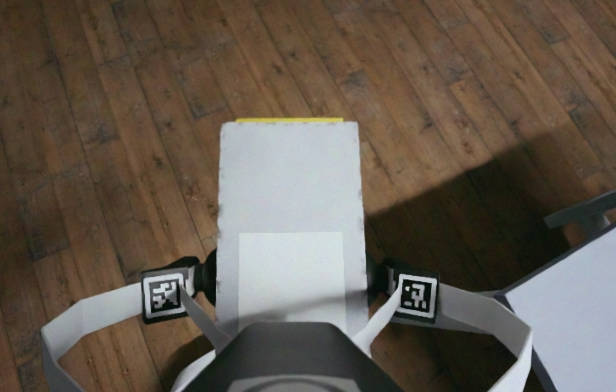

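{"op": "execute_actions", "data": {
  "actions": [
    {"r1":{"base":{"translate_m":1.38},"joints":{"lift_m":1.1},"pace":"fast"},"r2":{"base":{"strafe_m":0.2}}}
  ],
  "cameras": []
}}

{"op": "execute_actions", "data": {
  "actions": [
    {"r1":{"base":{"rotate_rad":0.44},"joints":{"arm_m":0.18},"pace":"slow"},"r2":{"base":{"translate_m":0.2}}}
  ],
  "cameras": ["r1_head_camera","r1_wrist_camera"]
}}

Scene clock: 75.77 s.
r1.base_odometry: x=-1.581 y=+0.202 heading=-2.689 (m, m, rad; r1's odometry frame)
r1.turned_by_wheels: +0.000 (rad since the last result)
r1.turned_by_imu: +0.002 (rad since the last result)
r1.base_tilt: forward=-0.1 right=-0.3 (deg)
r1.lidar_m: 0.33 0.36 0.40 0.93 2.18 2.32 3.46 1.10 1.15 2.61 1.91 0.39
r1.base_status: done
r1.joint_positions: lift_m=+1.100 arm_m=+0.032 wrist_yaw_rad=+0.000 wrist_pitch_rad=+1.203 wrist_roll_rad=+0.000 gripper_m=-0.037
r1.joint_status: all done
r1.motor_effort: lift_m=+26(28) arm_m=-9(9) wrist_yaw_rad=-2(2) wrist_pitch_rad=-10(13) wrist_roll_rad=-1(1) gripper_m=-36(34) wheel_0=-2(7) wheel_1=-2(6) wheel_2=+1(10) (%)
r1.hand_pose: x=+0.3061 y=-0.0874 z=+1.0085 quat_wxyz=(+0.824, +0.000, +0.566, +0.000) (m; r1's base frame)
r1.wrist_depth_mm: 375 373 379 387 394 418 1160 / 353 362 366 375 991 1336 1499 / 340 343 349 200 1308 1366 1366 / 327 891 193 192 1308 1308 1336 / 960 1160 186 186 1229 1229 1255 / 1098 166 178 179 178 167 1160 / 1078 1118 1098 - 1138 1118 1160
r2.base_odometry: x=+0.989 y=-1.194 heading=-2.450 (m, m, rad; r2's odometry frame)
r2.turned_by_wheels: +0.000 (rad since the last result)
r2.turned_by_imu: +0.001 (rad since the last result)
r2.base_tilt: forward=+0.1 right=-0.2 (deg)
r2.lidar_m: 0.99 1.00 1.76 2.35 2.46 0.52 0.48 0.51 2.48 2.34 1.68 1.02
r2.base_status: done
r2.joint_positions: lift_m=+1.130 arm_m=+0.002 wrist_yaw_rad=+0.000 wrist_pitch_rad=+1.201 wrist_roll_rad=+0.012 gripper_m=+0.105
r2.joint_status: not commanded
r2.motor_effort: lift_m=+22(22) arm_m=+0(1) wrist_yaw_rad=-1(0) wrist_pitch_rad=-2(1) wrist_roll_rad=-3(5) gripper_m=-2(1) wheel_0=-3(11) wheel_1=+0(10) wheel_2=+0(1) (%)
r2.hand_pose: x=+0.2770 y=-0.0874 z=+1.0391 quat_wxyz=(+0.825, +0.005, +0.565, -0.003) (m; r2's base frame)
r2.wrist_depth_mm: 1205 1205 1205 1255 1255 1255 1281 / 1464 1464 1464 1464 1499 1499 1499 / 1464 1499 1464 1464 1464 1499 1499 / 1336 1366 1397 1397 1397 1366 1397 / 1308 1308 1308 1308 1281 1308 1336 / 1205 1205 215 1229 207 1255 1255 / 1160 1160 1160 123 1160 1160 1182
pictures: none
No camera images: the call's "cameras" was empty. Leave "cameras" out to get every camera's image.

Scene clock: 78.57 s.
r1.base_odometry: x=-1.581 y=+0.202 heading=-2.250 (m, m, rad; r1's odometry frame)
r1.turned_by_wheels: +0.440 (rad since the last result)
r1.turned_by_imu: +0.446 (rad since the last result)
r1.base_tilt: forward=-0.1 right=-0.3 (deg)
r1.lidar_m: 0.32 0.40 0.85 2.17 2.28 3.07 1.08 1.18 2.64 2.54 0.56 0.32
r1.base_status: done
r1.joint_positions: lift_m=+1.100 arm_m=+0.178 wrist_yaw_rad=+0.000 wrist_pitch_rad=+1.203 wrist_roll_rad=+0.000 gripper_m=-0.037
r1.joint_status: all done
r1.motor_effort: lift_m=+25(26) arm_m=+9(11) wrist_yaw_rad=-2(3) wrist_pitch_rad=-11(11) wrist_roll_rad=+0(1) gripper_m=-34(34) wheel_0=-2(5) wheel_1=+0(6) wheel_2=-1(4) (%)
r1.hand_pose: x=+0.4529 y=-0.0874 z=+1.0085 quat_wxyz=(+0.824, +0.000, +0.566, +0.000) (m; r1's base frame)
r1.wrist_depth_mm: 368 377 377 387 389 394 404 / 351 355 359 366 370 379 387 / 336 342 342 200 353 355 364 / 322 325 193 191 336 340 345 / 309 310 186 185 320 327 329 / 294 166 178 178 177 167 315 / 1060 1078 293 - 1098 1138 1205
r2.base_odometry: x=+0.835 y=-1.321 heading=-2.449 (m, m, rad; r2's odometry frame)
r2.turned_by_wheels: +0.000 (rad since the last result)
r2.turned_by_imu: +0.002 (rad since the last result)
r2.base_tilt: forward=+0.1 right=-0.1 (deg)
r2.lidar_m: 0.77 0.84 1.45 2.35 2.46 0.71 0.68 0.73 2.44 2.35 1.43 0.82
r2.base_status: done
r2.joint_positions: lift_m=+1.130 arm_m=+0.002 wrist_yaw_rad=+0.000 wrist_pitch_rad=+1.201 wrist_roll_rad=+0.012 gripper_m=+0.105
r2.joint_status: not commanded
r2.motor_effort: lift_m=+22(22) arm_m=+0(0) wrist_yaw_rad=+0(1) wrist_pitch_rad=-2(2) wrist_roll_rad=-1(1) gripper_m=-2(2) wheel_0=+4(8) wheel_1=+2(6) wheel_2=-1(10) (%)
r2.hand_pose: x=+0.2770 y=-0.0874 z=+1.0391 quat_wxyz=(+0.825, +0.005, +0.565, -0.003) (m; r2's base frame)
r2.wrist_depth_mm: 960 960 960 976 976 1025 1008 / 1160 1182 1182 1182 1182 1205 1229 / 1430 1464 1430 1430 1464 1464 1430 / 1366 1397 1397 1397 1366 1397 1366 / 1308 1308 1308 1308 1281 1308 1336 / 1229 1229 215 1205 207 1229 1229 / 1138 1160 1160 123 1160 1160 1182
pictures: r1_head_camera, r1_wrist_camera
camera_calibration (this result's frames):
r1_wrist_camera: T_world_to_cam=[[-0.00939168, -0.999439, 0.0321432, -0.123485], [-0.947165, -0.00141501, -0.320743, 0.798261], [0.320608, -0.0334572, -0.946621, 1.03491], [0, 0, 0, 1]] pos_world=[0.423125, -0.0876611, 1.23967]
Images, in order (width x height): r1_head_camera 420x560, r1_wrist_camera 616x392.

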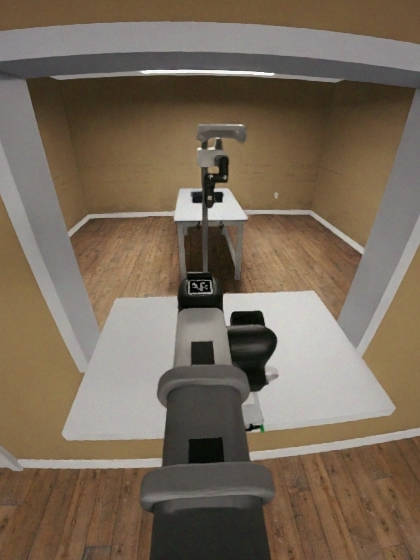

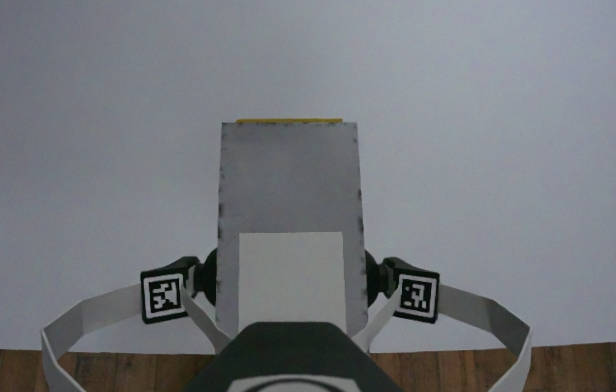

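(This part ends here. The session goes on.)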